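# Robot chess: safe White capture, captured piece set upright

## Task

White moves next. Find the single capture that leaves Black with no way to take back, carry it out with the capturing piece, and place the taken piece standing upright on the table off the board. Pawns advance a single square per move: White's go toward rank 5 and Black's toward rank 1. Square names are printed along the board's border. When finished, every other square must contain exactly what it had at the start, every piece left on the board must stand upright and sit wholly within its square, and nothing may count as placed if it only stays there because the robot is holding it.

## Robot and tools

Robot: one six-joint arm with a two-finger gripper. Joints from base outward are waist, shoulder, elbow, forearm roll, wrist pitch, wrist roll. The fingers point along the gripper's +z axis and open and close along its y axis. The reported hand position is the point between the pads when closed; closed fingertips stick out about 33 mm past it, fully open ones about 9 mm. Closing pushes the tips roughly 24 mm farther from the arm, so keep that clearance above the table or board.

Scene frame: origin on the table surface under the arm base, +z up, +y to the left when facing along +x. Positions are in metres, orientation as a quaternion w,x,y,z. The base may be tilted, and the printed position can be off, more so at long reach.

Row format (used by execute_actions and move): 9 numbers, each from -1 to 1, in this order: dx, dy, dz, rx, ry, rz, position, force_limit, speed. The first six are an offset, not a pose: a displacement from the gripper's measured pose, expressed in the gripper's own axes. A value of 1.0 equals 0.6 m of travel or 180 degrees; rx, ry, rz form a single rotation vector. position: +1 is fully open (140 mm gap), about -0.8 brings the pads together, -1 closes until blocked. force_limit sets squeeze: about 14 N at -1, 60 N at 0, 107 N at +1 (for parts up to 40 mm wide). speed is finger gap speed: about 30 mm/s at -1, 140 at 0, 250 at +1.

execute_actions(actions): a list of up to 15 actions; each action is a list of up to 15 rows; each row runs for one control step of 1/30 s, and a short action repeats its final row to fill 15 steps (0.5 s). Every row in an action is measured from the pose at the start of that action, not from the row before. For a call's first action the reference is the last pose any result reported. An empty list just returns state and images. Each step the command is clipped to within 70 mm and 16 degrees of the measured pose, so large offsets need several actions; afterwards the arm goes only as far as the last clipped pose. If position and orientation cannot both be met, position wins.

move(target, speed, stop_force, blocking): target is one 9-number row, an offset in gripper axes from the pose in the latest result that shows one. The gripper travels in a straight line lasting 0.5 to 10 s (it stops at 10 s even if short), turning the shorter way. speed is in m/s, 0.002 to 0.5, default 0.25; rotation is capped at twice that in rad/s. The finger values are sent at the start. stop_force (N, 20 to 80, optional) ends the path when the estimated push opposing the motion rises that much for two steps; the arm then backs up two steps and holds. It is judged along the line to the target in the starting gripper axes, so it is unreliable on rotating moves; it is unavailable in the first 0.2 s, near stretched-out poses, and with blocking=false. Leave it off when pulling away from something you touch. Use very low speed with it; the residual press can exceed stop_force for about a second. The path does not avoid obstacles and the arm is stiff, so aiming even slightly past a firm contact without stop_force can fault. blocking=false returns after 0.5 s while motion continues; then only wait or stop are accepted until a result reports the end. The result adds a move line: done, off_target, moving, held, fault, or contact (contact overrides the others), plus limits (paced = command clipped; held = a check blocked some steps, after which motion can jump fast) and the distance from target.

wait(seconds): 0 to 10; lets time pass holding the last command, ends early if a running move finishes. stop(): brakes a running move (needs room; fingers keep going). zoom_image(camera, region): camera is one of cam_head_left, cam_head_right, cam_high, cam_low, cam_wrist; region [x0, y0, x1, y1] in that camera's pixels, at most 504 by 504. Images are 896x504 except cam_wrist at 504x504. finished_scene(scene): ends the current scene by its number; irreversible, so only call it once the board is correct and stable.

Result lines: end_effector_position and end_effector_quat_wxyz, linear and angular velocity; Hand target is where the controller is currently steering. object_status: 0 moving, 1 blocked while opening, 2 blocked while closing (a grip), 3 reached the command or pads touched. Confirm a grasp by seeing 2. position_measured is in counts, 3 fully open to 230 pads together, not linear. To squeeze harder while gripping, raise force_limit and change position slightly, e.g. -1 to -0.98. Joint torques follow the joint order, with per-unit offsets and noise. Flange force is the outside force on the gripper (includes held weight; noisy; may say no reading). A pose unreachable line means the clearance check (which includes the mount under the base) altered or blocked the command. Camera calibration (intrinsics and world-to-camera transforms) is supplied and may be a little off.

Hazards: a joint hitting its load limit (waist and shoulder 319, elbow 150, the three wrist joints 42.3 N m, held weight included) or any outside force of 144 N causes a 10 s stop that discards the rest of the call. Holding loads warms motors; a MOTOR HOT warning precedes a forced braking stop. Held pieces may get a short tug, so grip firmly. Avoid dropping pieces, striking or shoving the board, toppling neighbours, and anything leaving the table, which fails the job. Move pieces gently, release them fully upright and centred, and lift clear before finishing.

Each tool is called as name(argument=value, ...) on one line, values as JSON.

## Session

execute_actions(actions=[])

Scene clock: 0.00 s.
end_effector_position=(+1.0724, -0.0558, +0.1629) position_measured=3 object_status=3 end_effector_quat_wxyz=(-0.085, +0.962, -0.072, +0.249) end_effector_velocity=(-0.000, +0.001, +0.002) end_effector_angular_velocity=(+0.001, -0.002, -0.001)
Joint positions: [-0.142  0.682  1.259  0.303  0.723  1.394]
Joint velocities: [ 0.001 -0.002  0.001  0.    -0.001  0.001]
Joint torques (N m, as the joint torque sensors report them, + toward a larger angle): no reading
Flange force (N, the push that the arm receives, along the gripper's own x y z axes): no reading
Hand target: +1.072, -0.056, +0.163; -0.085, +0.962, -0.071, +0.249

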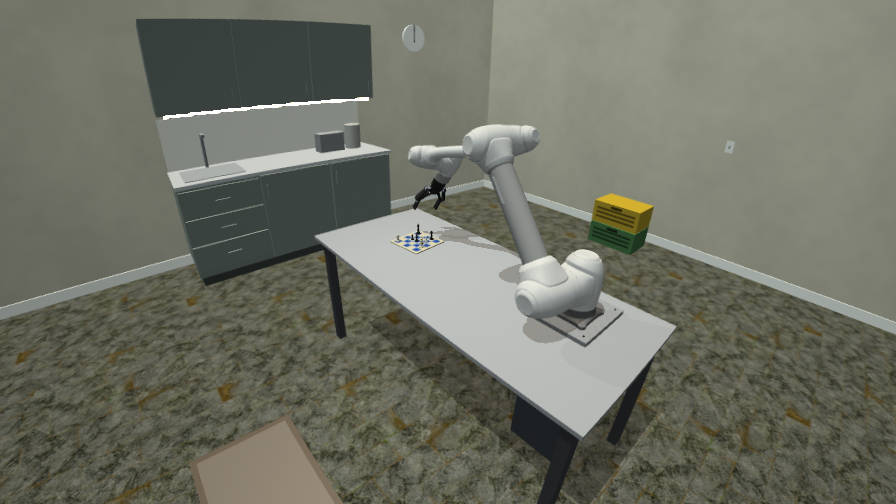

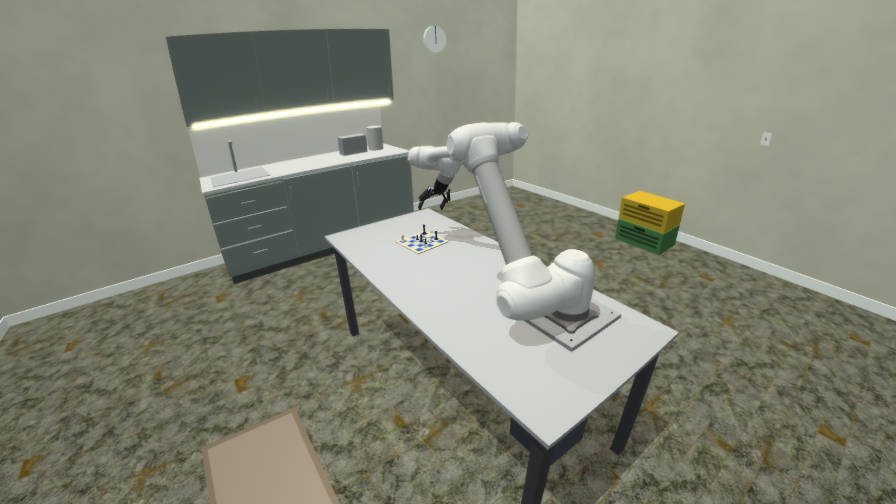

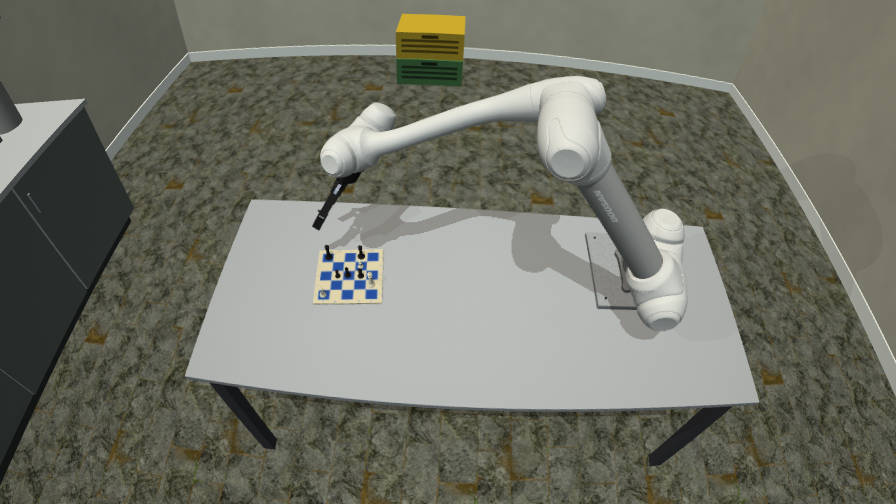

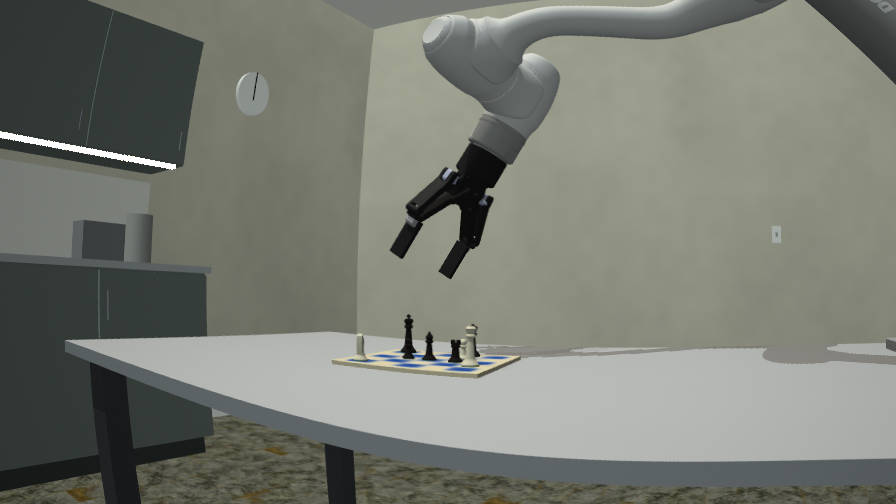

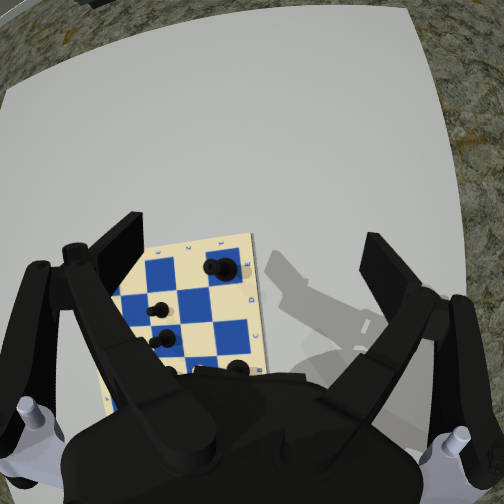

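zoom_image(camera="cam_high", region=[300, 235, 400, 310])

zoom_image(camera="cam_low", region=[325, 305, 530, 385])

zoom_image(camera="cam_wrist", region=[90, 220, 290, 420])

zoom_image(camera="cam_head_left", region=[380, 215, 455, 260])

Region (300, 235, 400, 310) of cam_high's 896x504 image, scaled by 5.040, with more detail than that image has; it fills the top 378 rows of this view, and the rest is white.

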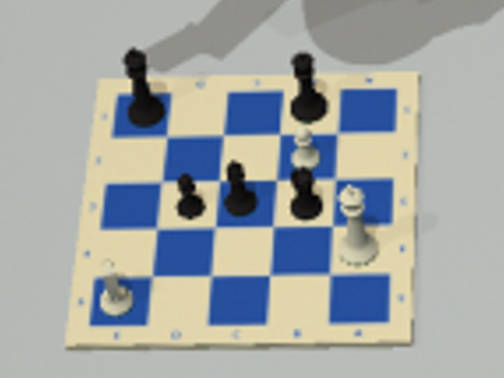

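Region (325, 305, 530, 385) of cam_low's 896x504 image, scaled by 2.459, with more detail than that image has; it fills the top 197 rows of this view, and the rest is white.

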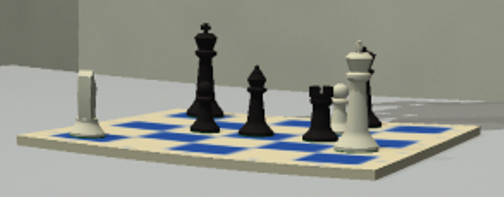

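Region (90, 220, 290, 420) of cam_wrist's 504x504 image, scaled by 2.520, with more detail than that image has.

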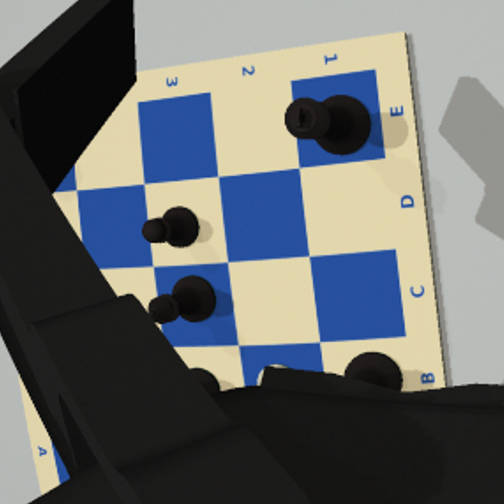

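Region (380, 215, 455, 260) of cam_head_left's 896x504 image, scaled by 6.720, with more detail than that image has; it fills the top 302 rows of this view, and the rest is white.

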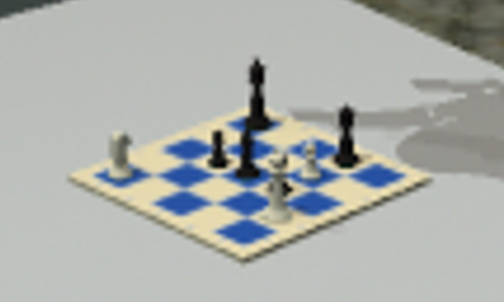

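move(target=[-0.2228, -0.1905, -0.0903, -0.1083, -0.1333, 0.1732, 1, -0.5, 1], speed=0.3)

Scene clock: 60.27 s.
end_effector_position=(+0.9407, +0.0726, +0.1696) position_measured=3 object_status=3 end_effector_quat_wxyz=(+0.000, +0.938, -0.346, +0.001) end_effector_velocity=(+0.000, +0.001, +0.001) end_effector_angular_velocity=(+0.001, +0.001, -0.001)
Joint positions: [ 0.044  0.702  1.125 -0.002  1.311  2.319]
Joint velocities: [ 0.001  0.    -0.002  0.001  0.003  0.002]
Joint torques (N m, as the joint torque sensors report them, + toward a larger angle): [  -1.73 -110.43  -41.13    4.28    0.08    0.38]
Flange force (N, the push that the arm receives, along the gripper's own x y z axes): [1.0 -2.3 1.8]
Hand target: +0.941, +0.073, +0.170; +0.000, +0.938, -0.346, +0.001
Off the commanded pose: 0.000 m, 0 deg.
move: done
camera_calibration (this result's frames):
cam_wrist: T_world_to_cam=[[-0.570484, -0.820506, -0.036304, 0.6058], [-0.763346, 0.513395, 0.392082, 0.608213], [-0.303067, 0.251389, -0.919214, 0.617575], [0, 0, 0, 1]] pos_world=[0.997044, 0.0295575, 0.351207]

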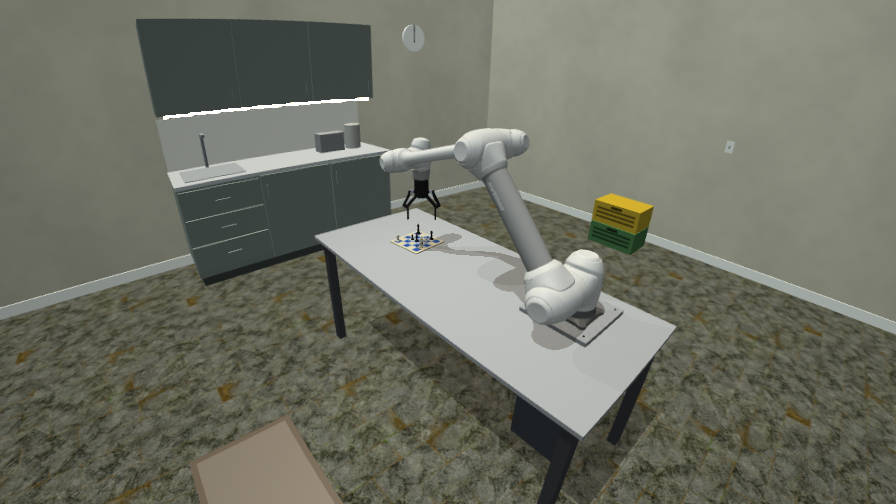

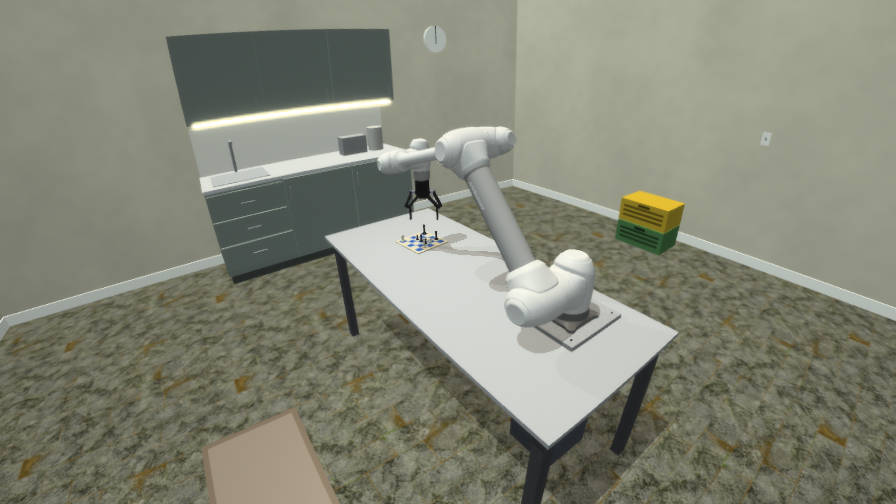

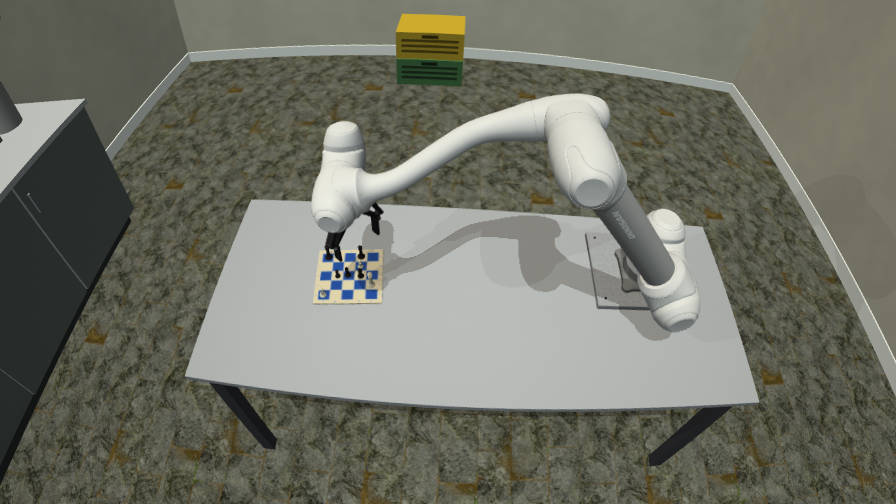

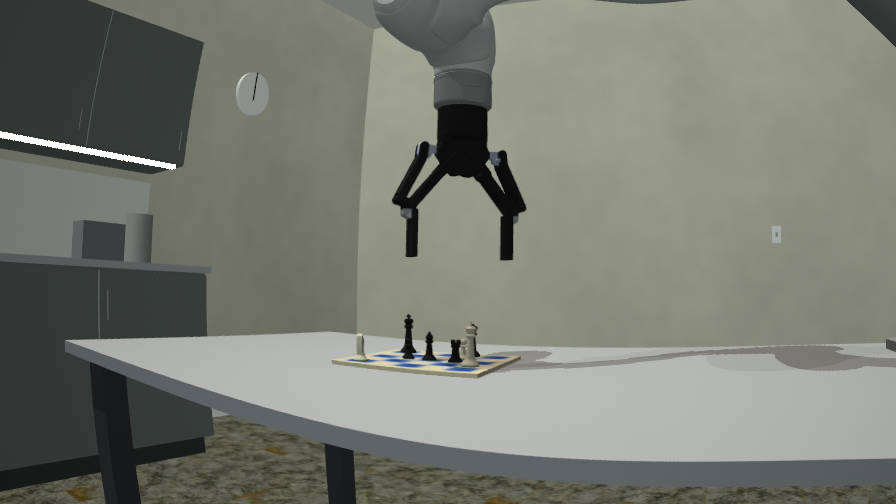

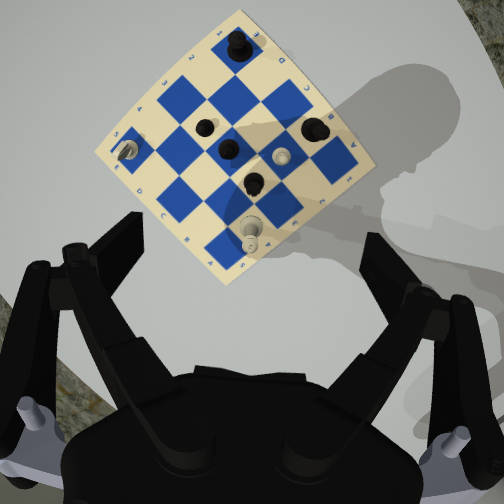

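zoom_image(camera="cam_wrist", region=[90, 0, 380, 290])

zoom_image(camera="cam_wrist", region=[180, 110, 340, 270])

zoom_image(camera="cam_low", region=[390, 200, 530, 380])

Region (90, 0, 380, 290) of cam_wrist's 504x504 image, scaled by 1.738, with more detail than that image has.

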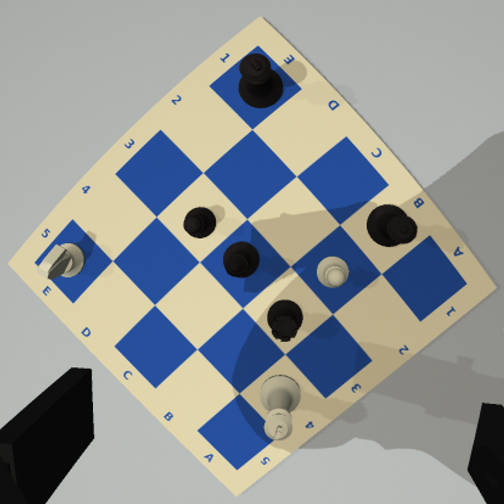

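Region (180, 110, 340, 270) of cam_wrist's 504x504 image, scaled by 3.150, with more detail than that image has.

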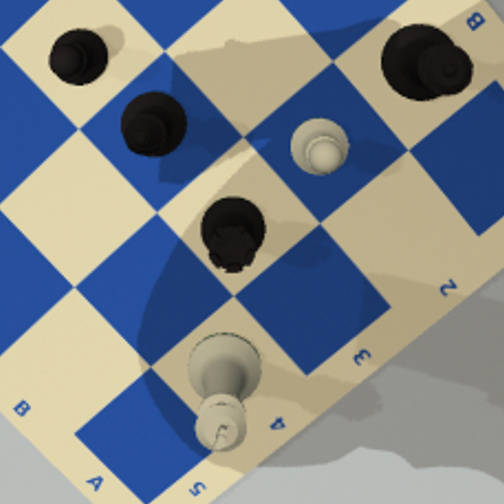

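Region (390, 200, 530, 380) of cam_low's 896x504 image, scaled by 2.800, with more detail than that image has.

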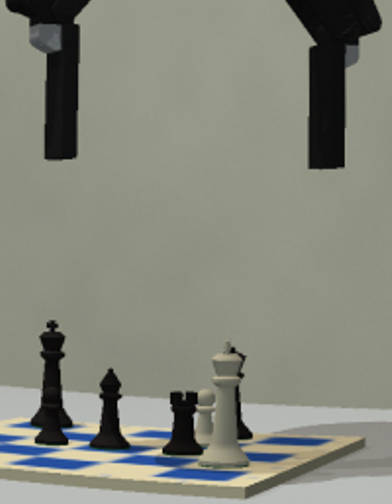

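zoom_image(camera="cam_wrist", region=[340, 210, 440, 310])

zoom_image(camera="cam_wrist", region=[70, 190, 170, 290])

Region (340, 210, 440, 310) of cam_wrist's 504x504 image, scaled by 5.040, with more detail than that image has.

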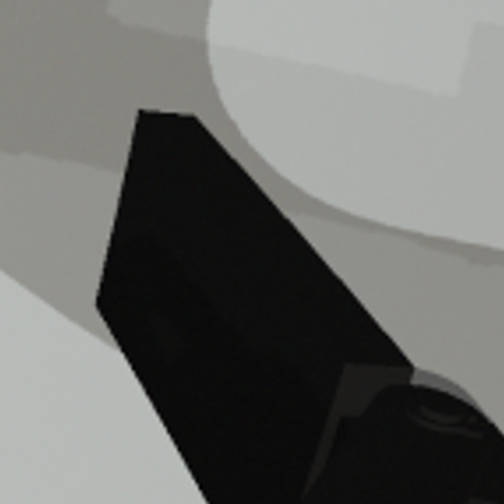

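Region (70, 190, 170, 290) of cam_wrist's 504x504 image, scaled by 5.040, with more detail than that image has.

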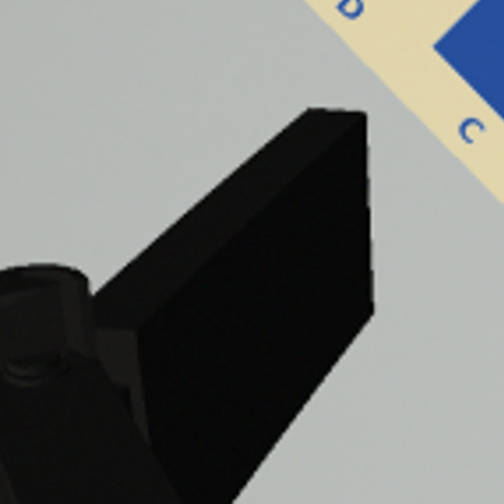

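move(target=[0, -0.005, 0.1327, 0, 0, 0, -0.45, -0.3, 1], speed=0.2)

Scene clock: 135.90 s.
end_effector_position=(+0.9428, +0.0748, +0.0901) position_measured=186 object_status=3 end_effector_quat_wxyz=(+0.000, +0.938, -0.346, +0.001) end_effector_velocity=(-0.000, -0.001, +0.000) end_effector_angular_velocity=(-0.001, -0.001, -0.000)
Joint positions: [ 0.046  0.749  1.191 -0.002  1.198  2.321]
Joint velocities: [-0.    -0.001  0.001 -0.002 -0.001  0.001]
Joint torques (N m, as the joint torque sensors report them, + toward a larger angle): [  -3.16 -111.24  -41.07    3.97    0.03    0.19]
Flange force (N, the push that the arm receives, along the gripper's own x y z axes): [-5.4 0.8 2.3]
Hand target: +0.943, +0.075, +0.090; +0.000, +0.938, -0.346, +0.001
Off the commanded pose: 0.000 m, 0 deg.
move: done
camera_calibration (this result's frames):
cam_wrist: T_world_to_cam=[[-0.570599, -0.820418, -0.0364875, 0.606032], [-0.763305, 0.513439, 0.392104, 0.63979], [-0.302955, 0.251585, -0.919197, 0.54445], [0, 0, 0, 1]] pos_world=[0.9991, 0.0317301, 0.271705]

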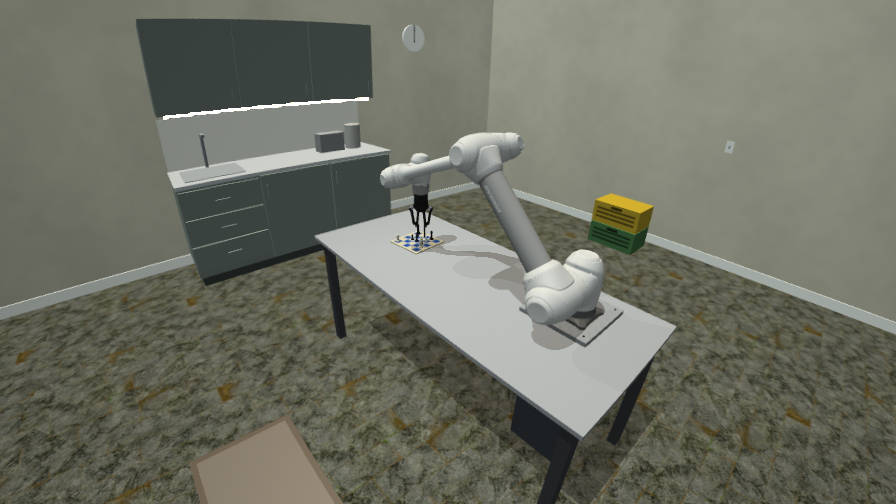

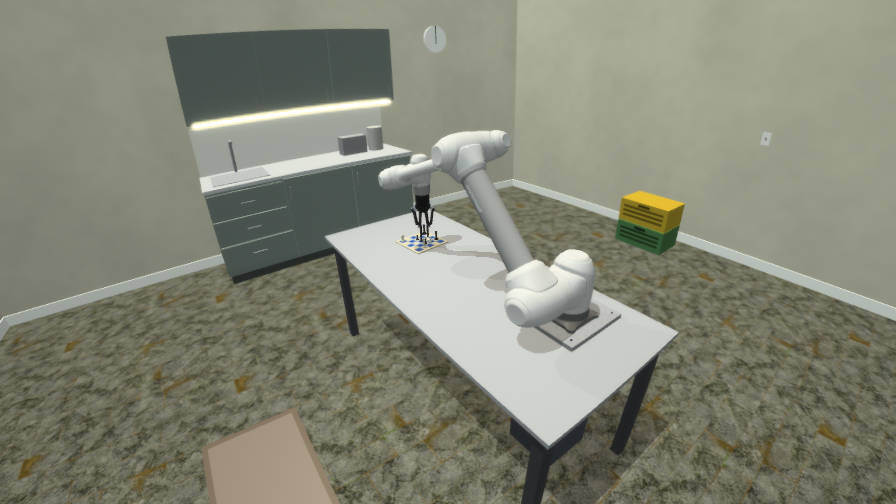

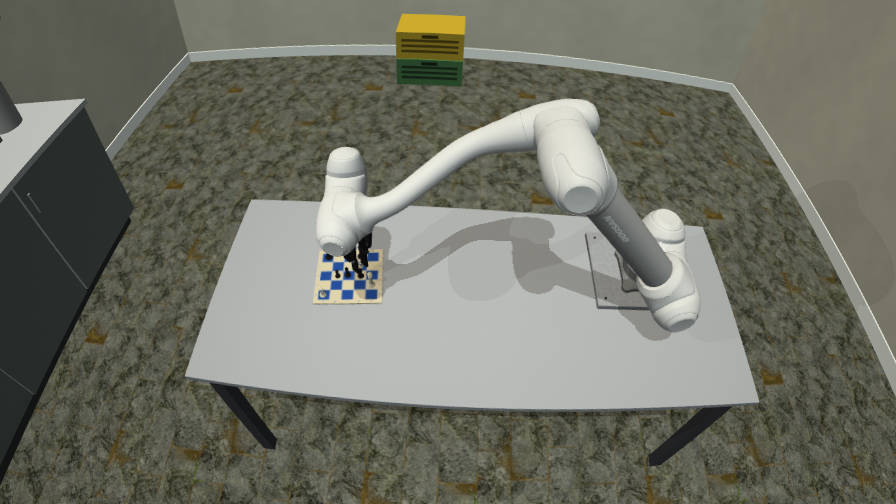

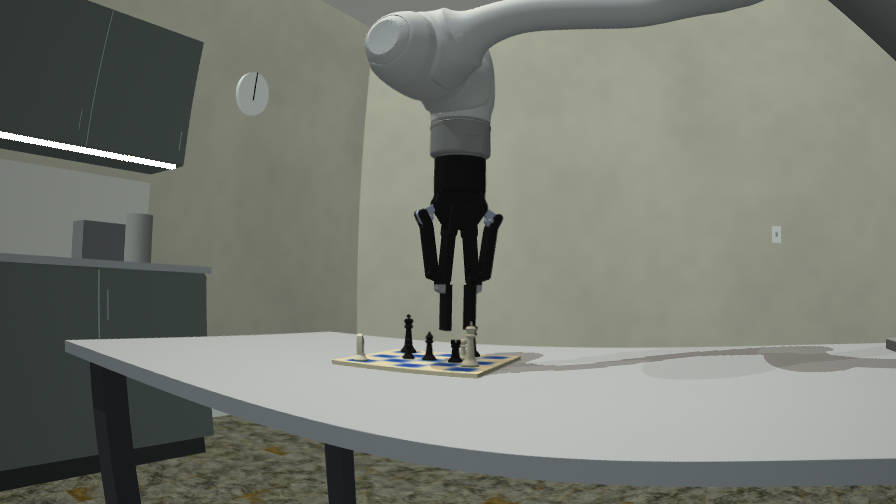

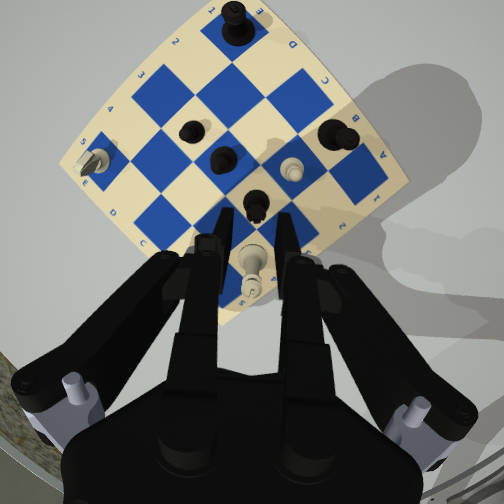

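zoom_image(camera="cam_wrist", region=[190, 135, 330, 305])

zoom_image(camera="cam_low", region=[400, 275, 510, 380])

Region (190, 135, 330, 305) of cam_wrist's 504x504 image, scaled by 2.965, with more detail than that image has; it fills the left 415 columns of this view, and the rest is white.

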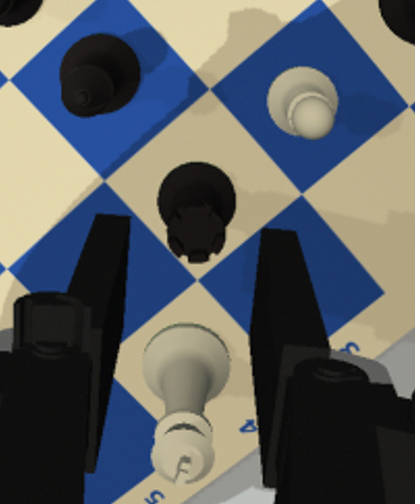

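Region (400, 275, 510, 380) of cam_low's 896x504 image, scaled by 4.582, with more detail than that image has; it fills the top 481 rows of this view, and the rest is white.

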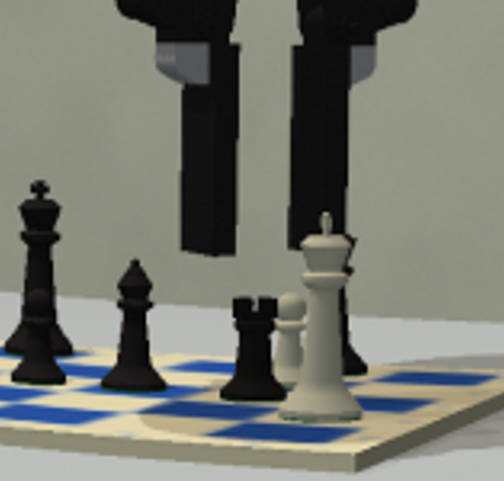

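move(target=[0.0067, 0.0005, 0.0517, 0, 0, 0, -0.45, -0.3, 1], speed=0.08)

zoom_image(camera="cam_wrist", region=[190, 135, 330, 305])

zoom_image(camera="cam_low", region=[400, 275, 510, 380])

Scene clock: 157.00 s.
end_effector_position=(+0.9457, +0.0719, +0.0591) position_measured=186 object_status=3 end_effector_quat_wxyz=(+0.000, +0.938, -0.346, +0.001) end_effector_velocity=(+0.000, +0.001, -0.000) end_effector_angular_velocity=(+0.000, -0.001, +0.000)
Joint positions: [ 0.043  0.774  1.205 -0.002  1.159  2.318]
Joint velocities: [ 0.001  0.    -0.     0.    -0.001  0.001]
Joint torques (N m, as the joint torque sensors report them, + toward a larger angle): [  -2.36 -112.58  -39.63    3.84    0.09    0.2 ]
Flange force (N, the push that the arm receives, along the gripper's own x y z axes): [-3.0 -1.3 2.4]
Hand target: +0.946, +0.072, +0.059; +0.000, +0.938, -0.346, +0.001
Off the commanded pose: 0.000 m, 0 deg.
move: done
camera_calibration (this result's frames):
cam_wrist: T_world_to_cam=[[-0.570561, -0.820449, -0.0363823, 0.604134], [-0.763347, 0.513468, 0.391984, 0.655701], [-0.302921, 0.251423, -0.919253, 0.517612], [0, 0, 0, 1]] pos_world=[1.00202, 0.0288404, 0.240772]

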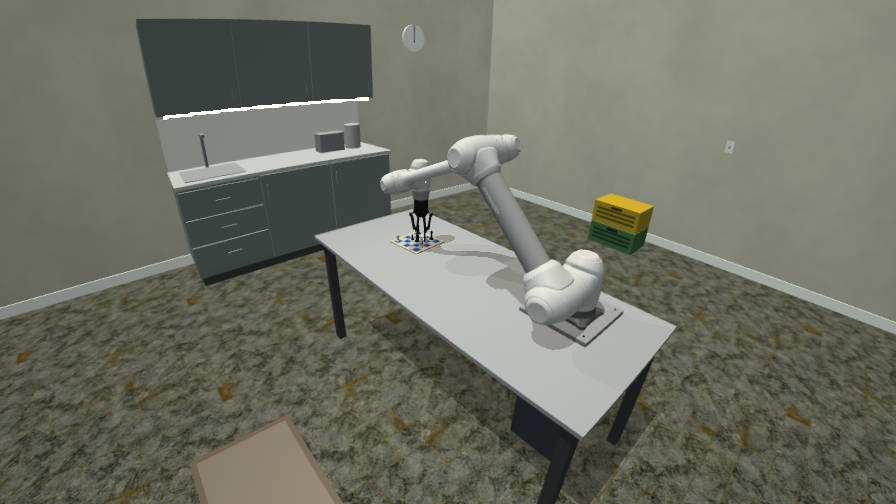

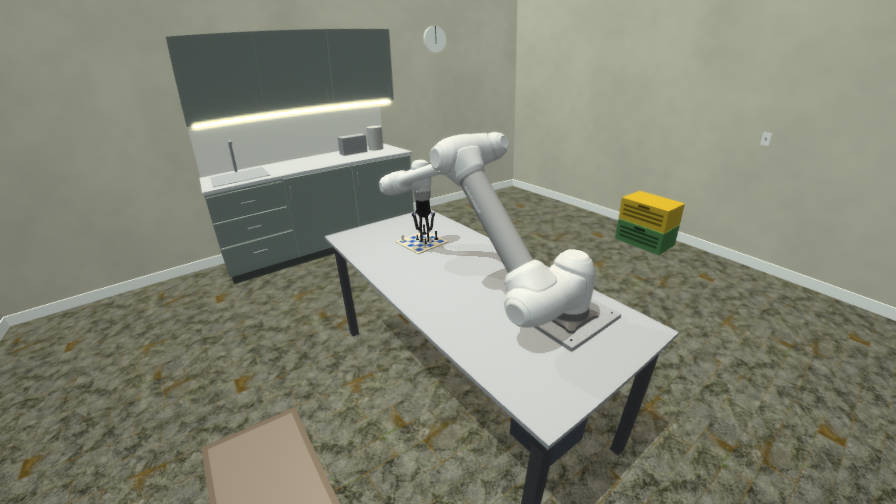

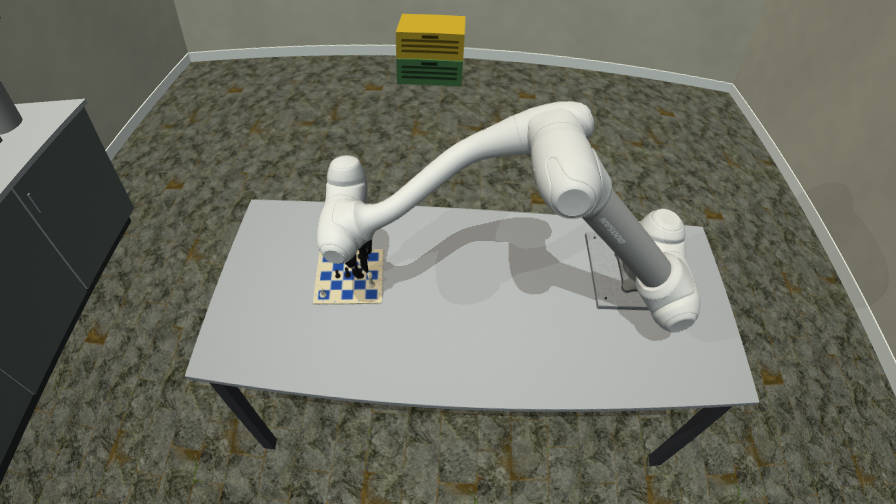

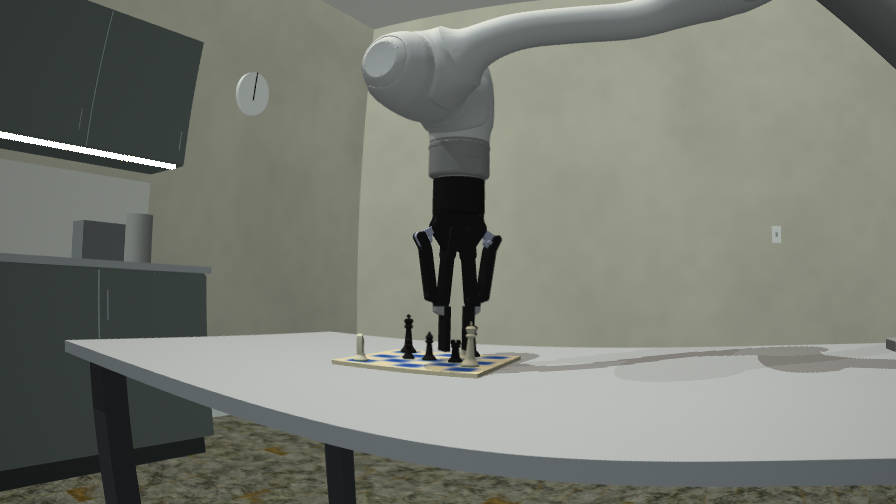

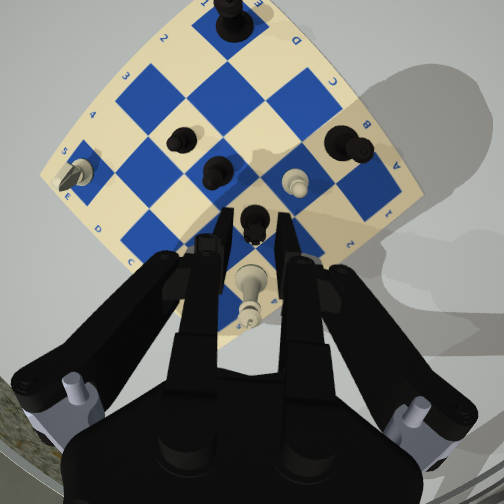

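Region (190, 135, 330, 305) of cam_wrist's 504x504 image, scaled by 2.965, with more detail than that image has; it fills the left 415 columns of this view, and the rest is white.

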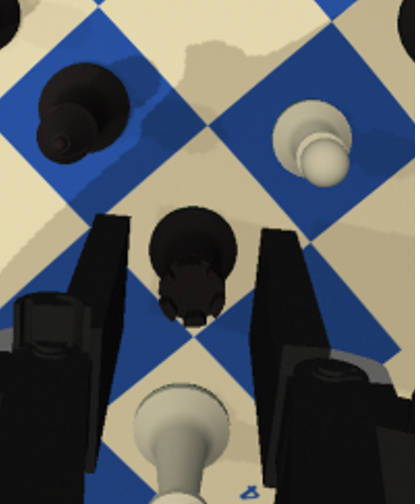

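Region (400, 275, 510, 380) of cam_low's 896x504 image, scaled by 4.582, with more detail than that image has; it fills the top 481 rows of this view, and the rest is white.

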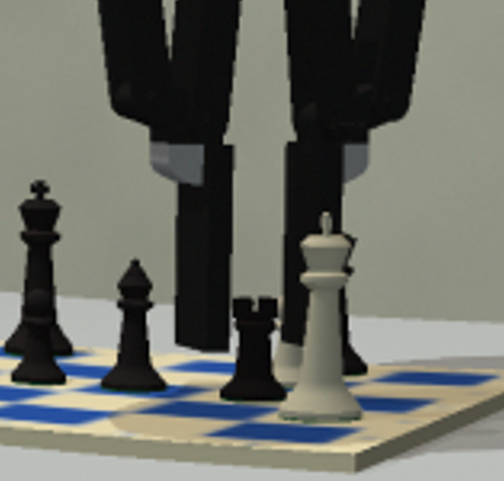

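execute_actions(actions=[[[0, 0, 0, 0, 0, 0, -1, 0, -0.6]]])

Scene clock: 166.40 s.
end_effector_position=(+0.9457, +0.0719, +0.0591) position_measured=215 object_status=0 end_effector_quat_wxyz=(+0.000, +0.938, -0.346, +0.001) end_effector_velocity=(-0.001, +0.001, -0.001) end_effector_angular_velocity=(+0.000, +0.002, -0.000)
Joint positions: [ 0.043  0.774  1.205 -0.002  1.159  2.318]
Joint velocities: [0.001 0.    0.001 0.    0.    0.001]
Joint torques (N m, as the joint torque sensors report them, + toward a larger angle): [  -3.87 -110.92  -39.2     3.86    0.      0.4 ]
Flange force (N, the push that the arm receives, along the gripper's own x y z axes): [-4.5 -1.0 0.8]
Hand target: +0.946, +0.072, +0.059; +0.000, +0.938, -0.346, +0.001
Off the commanded pose: 0.000 m, 0 deg.
camera_calibration (this result's frames):
cam_wrist: T_world_to_cam=[[-0.57062, -0.820404, -0.0364765, 0.604218], [-0.763293, 0.513464, 0.392095, 0.655643], [-0.302947, 0.251579, -0.919201, 0.517542], [0, 0, 0, 1]] pos_world=[1.00201, 0.0288507, 0.240691]

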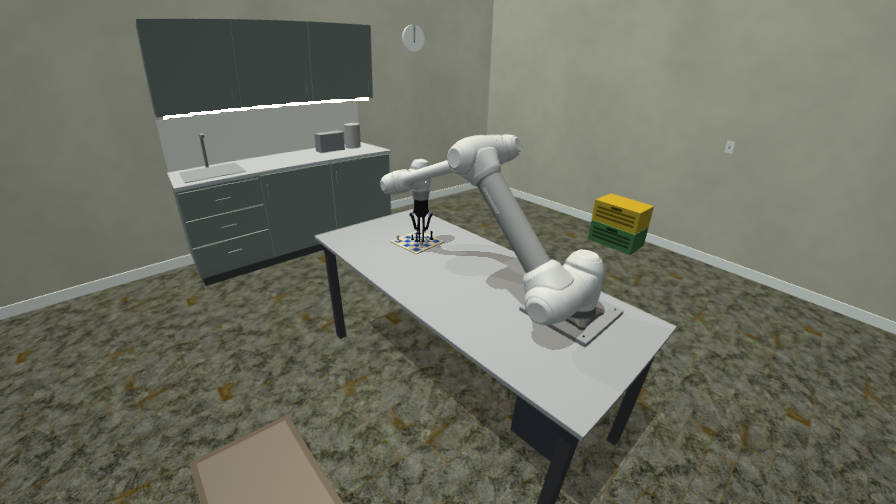

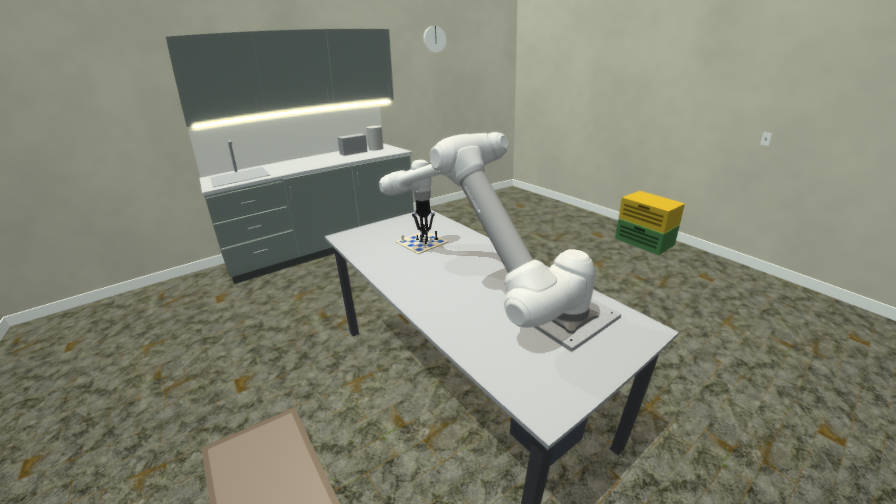

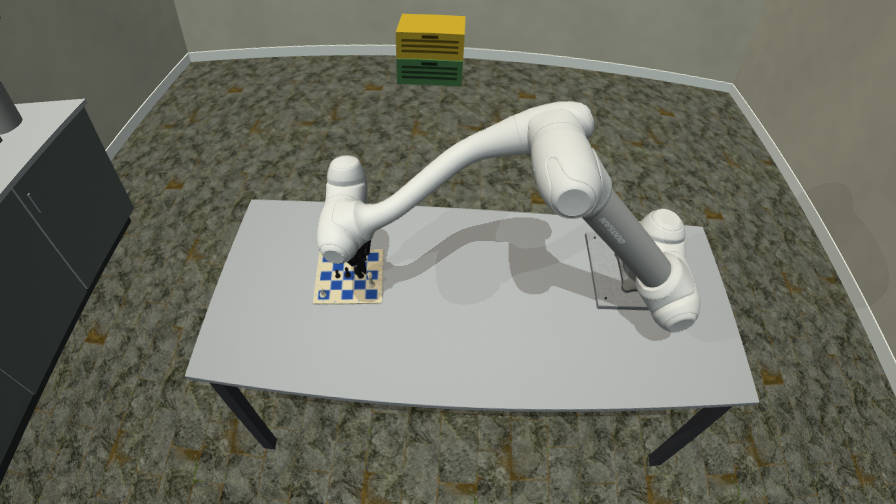

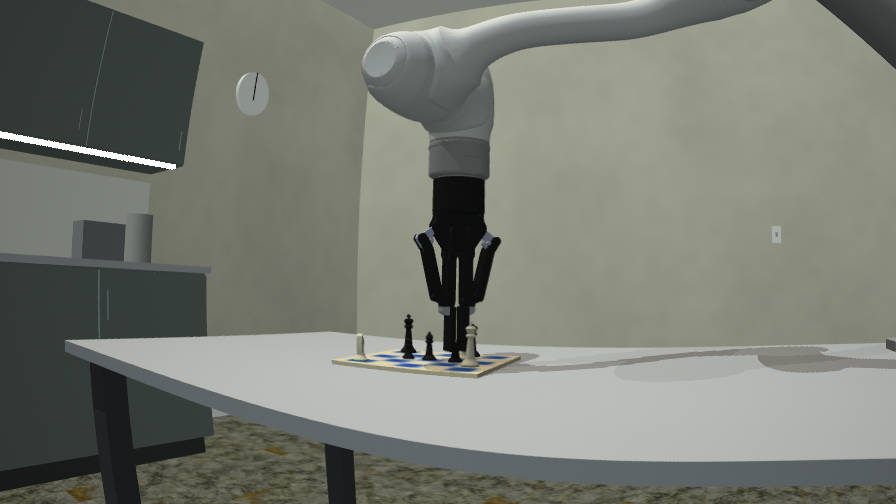

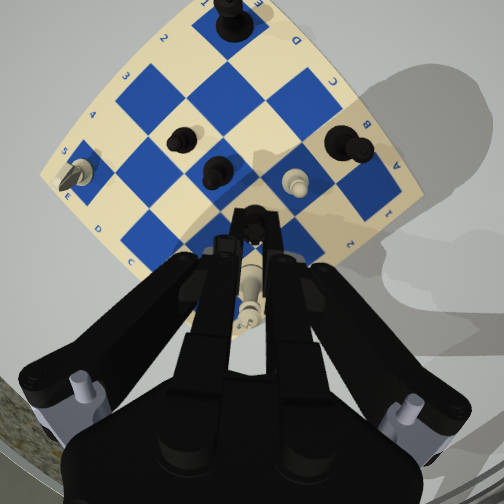

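execute_actions(actions=[])

Scene clock: 177.43 s.
end_effector_position=(+0.9457, +0.0719, +0.0591) position_measured=215 object_status=2 end_effector_quat_wxyz=(+0.000, +0.938, -0.346, +0.001) end_effector_velocity=(-0.000, -0.001, -0.001) end_effector_angular_velocity=(-0.000, +0.001, -0.001)
Joint positions: [ 0.043  0.774  1.205 -0.002  1.159  2.318]
Joint velocities: [-0.001  0.     0.001 -0.    -0.     0.   ]
Joint torques (N m, as the joint torque sensors report them, + toward a larger angle): [  -3.97 -113.08  -40.28    3.83    0.22    0.47]
Flange force (N, the push that the arm receives, along the gripper's own x y z axes): [-4.1 -1.2 3.9]
Hand target: +0.946, +0.072, +0.059; +0.000, +0.938, -0.346, +0.001
Off the commanded pose: 0.000 m, 0 deg.
camera_calibration (this result's frames):
cam_wrist: T_world_to_cam=[[-0.570562, -0.820447, -0.0364102, 0.60414], [-0.763365, 0.513472, 0.391944, 0.655738], [-0.302874, 0.251423, -0.919268, 0.517576], [0, 0, 0, 1]] pos_world=[1.00203, 0.0288317, 0.240775]

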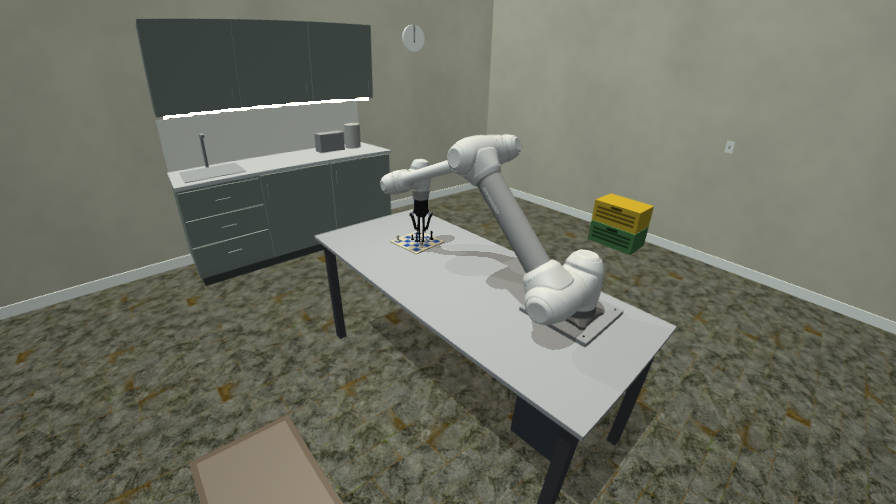

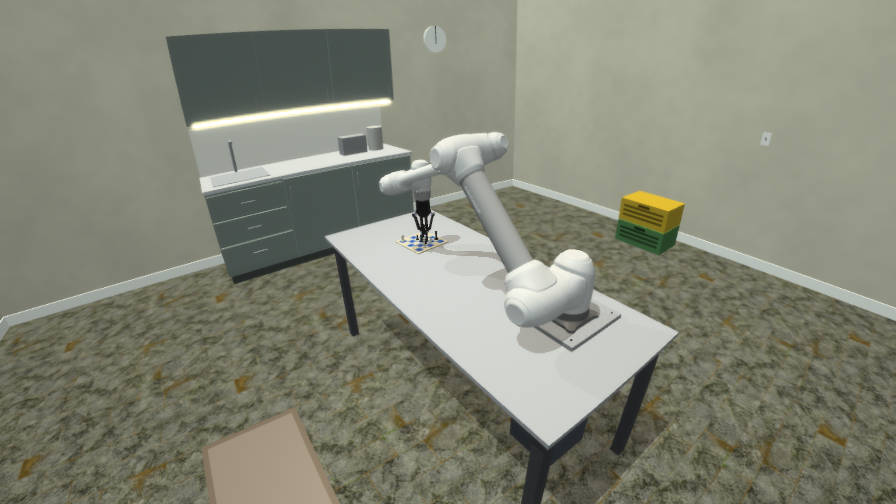

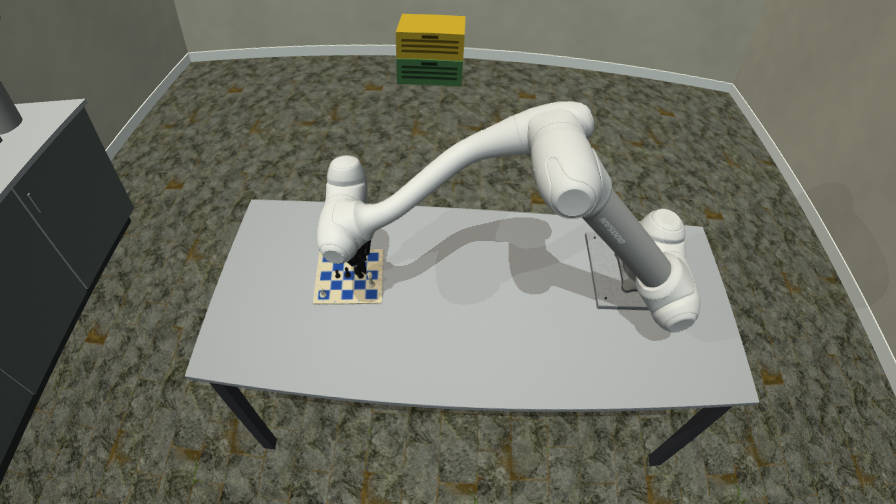

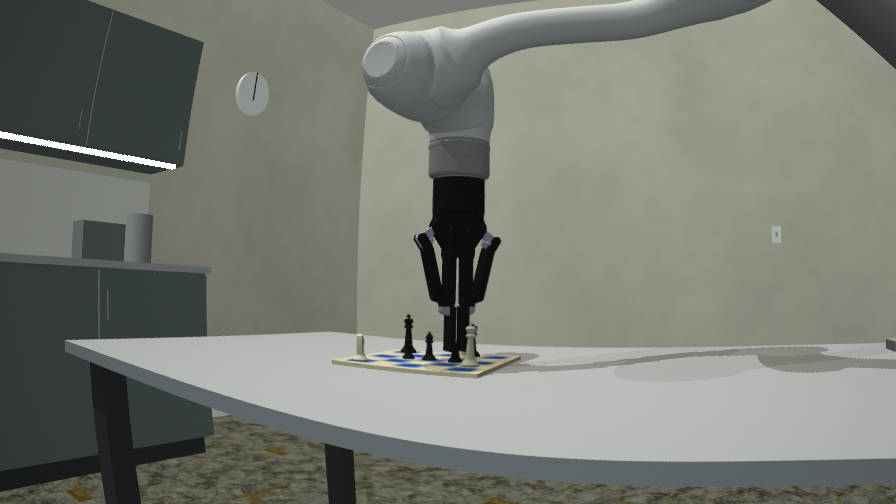

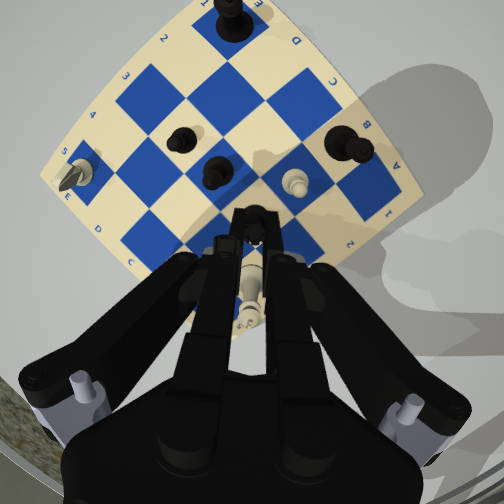

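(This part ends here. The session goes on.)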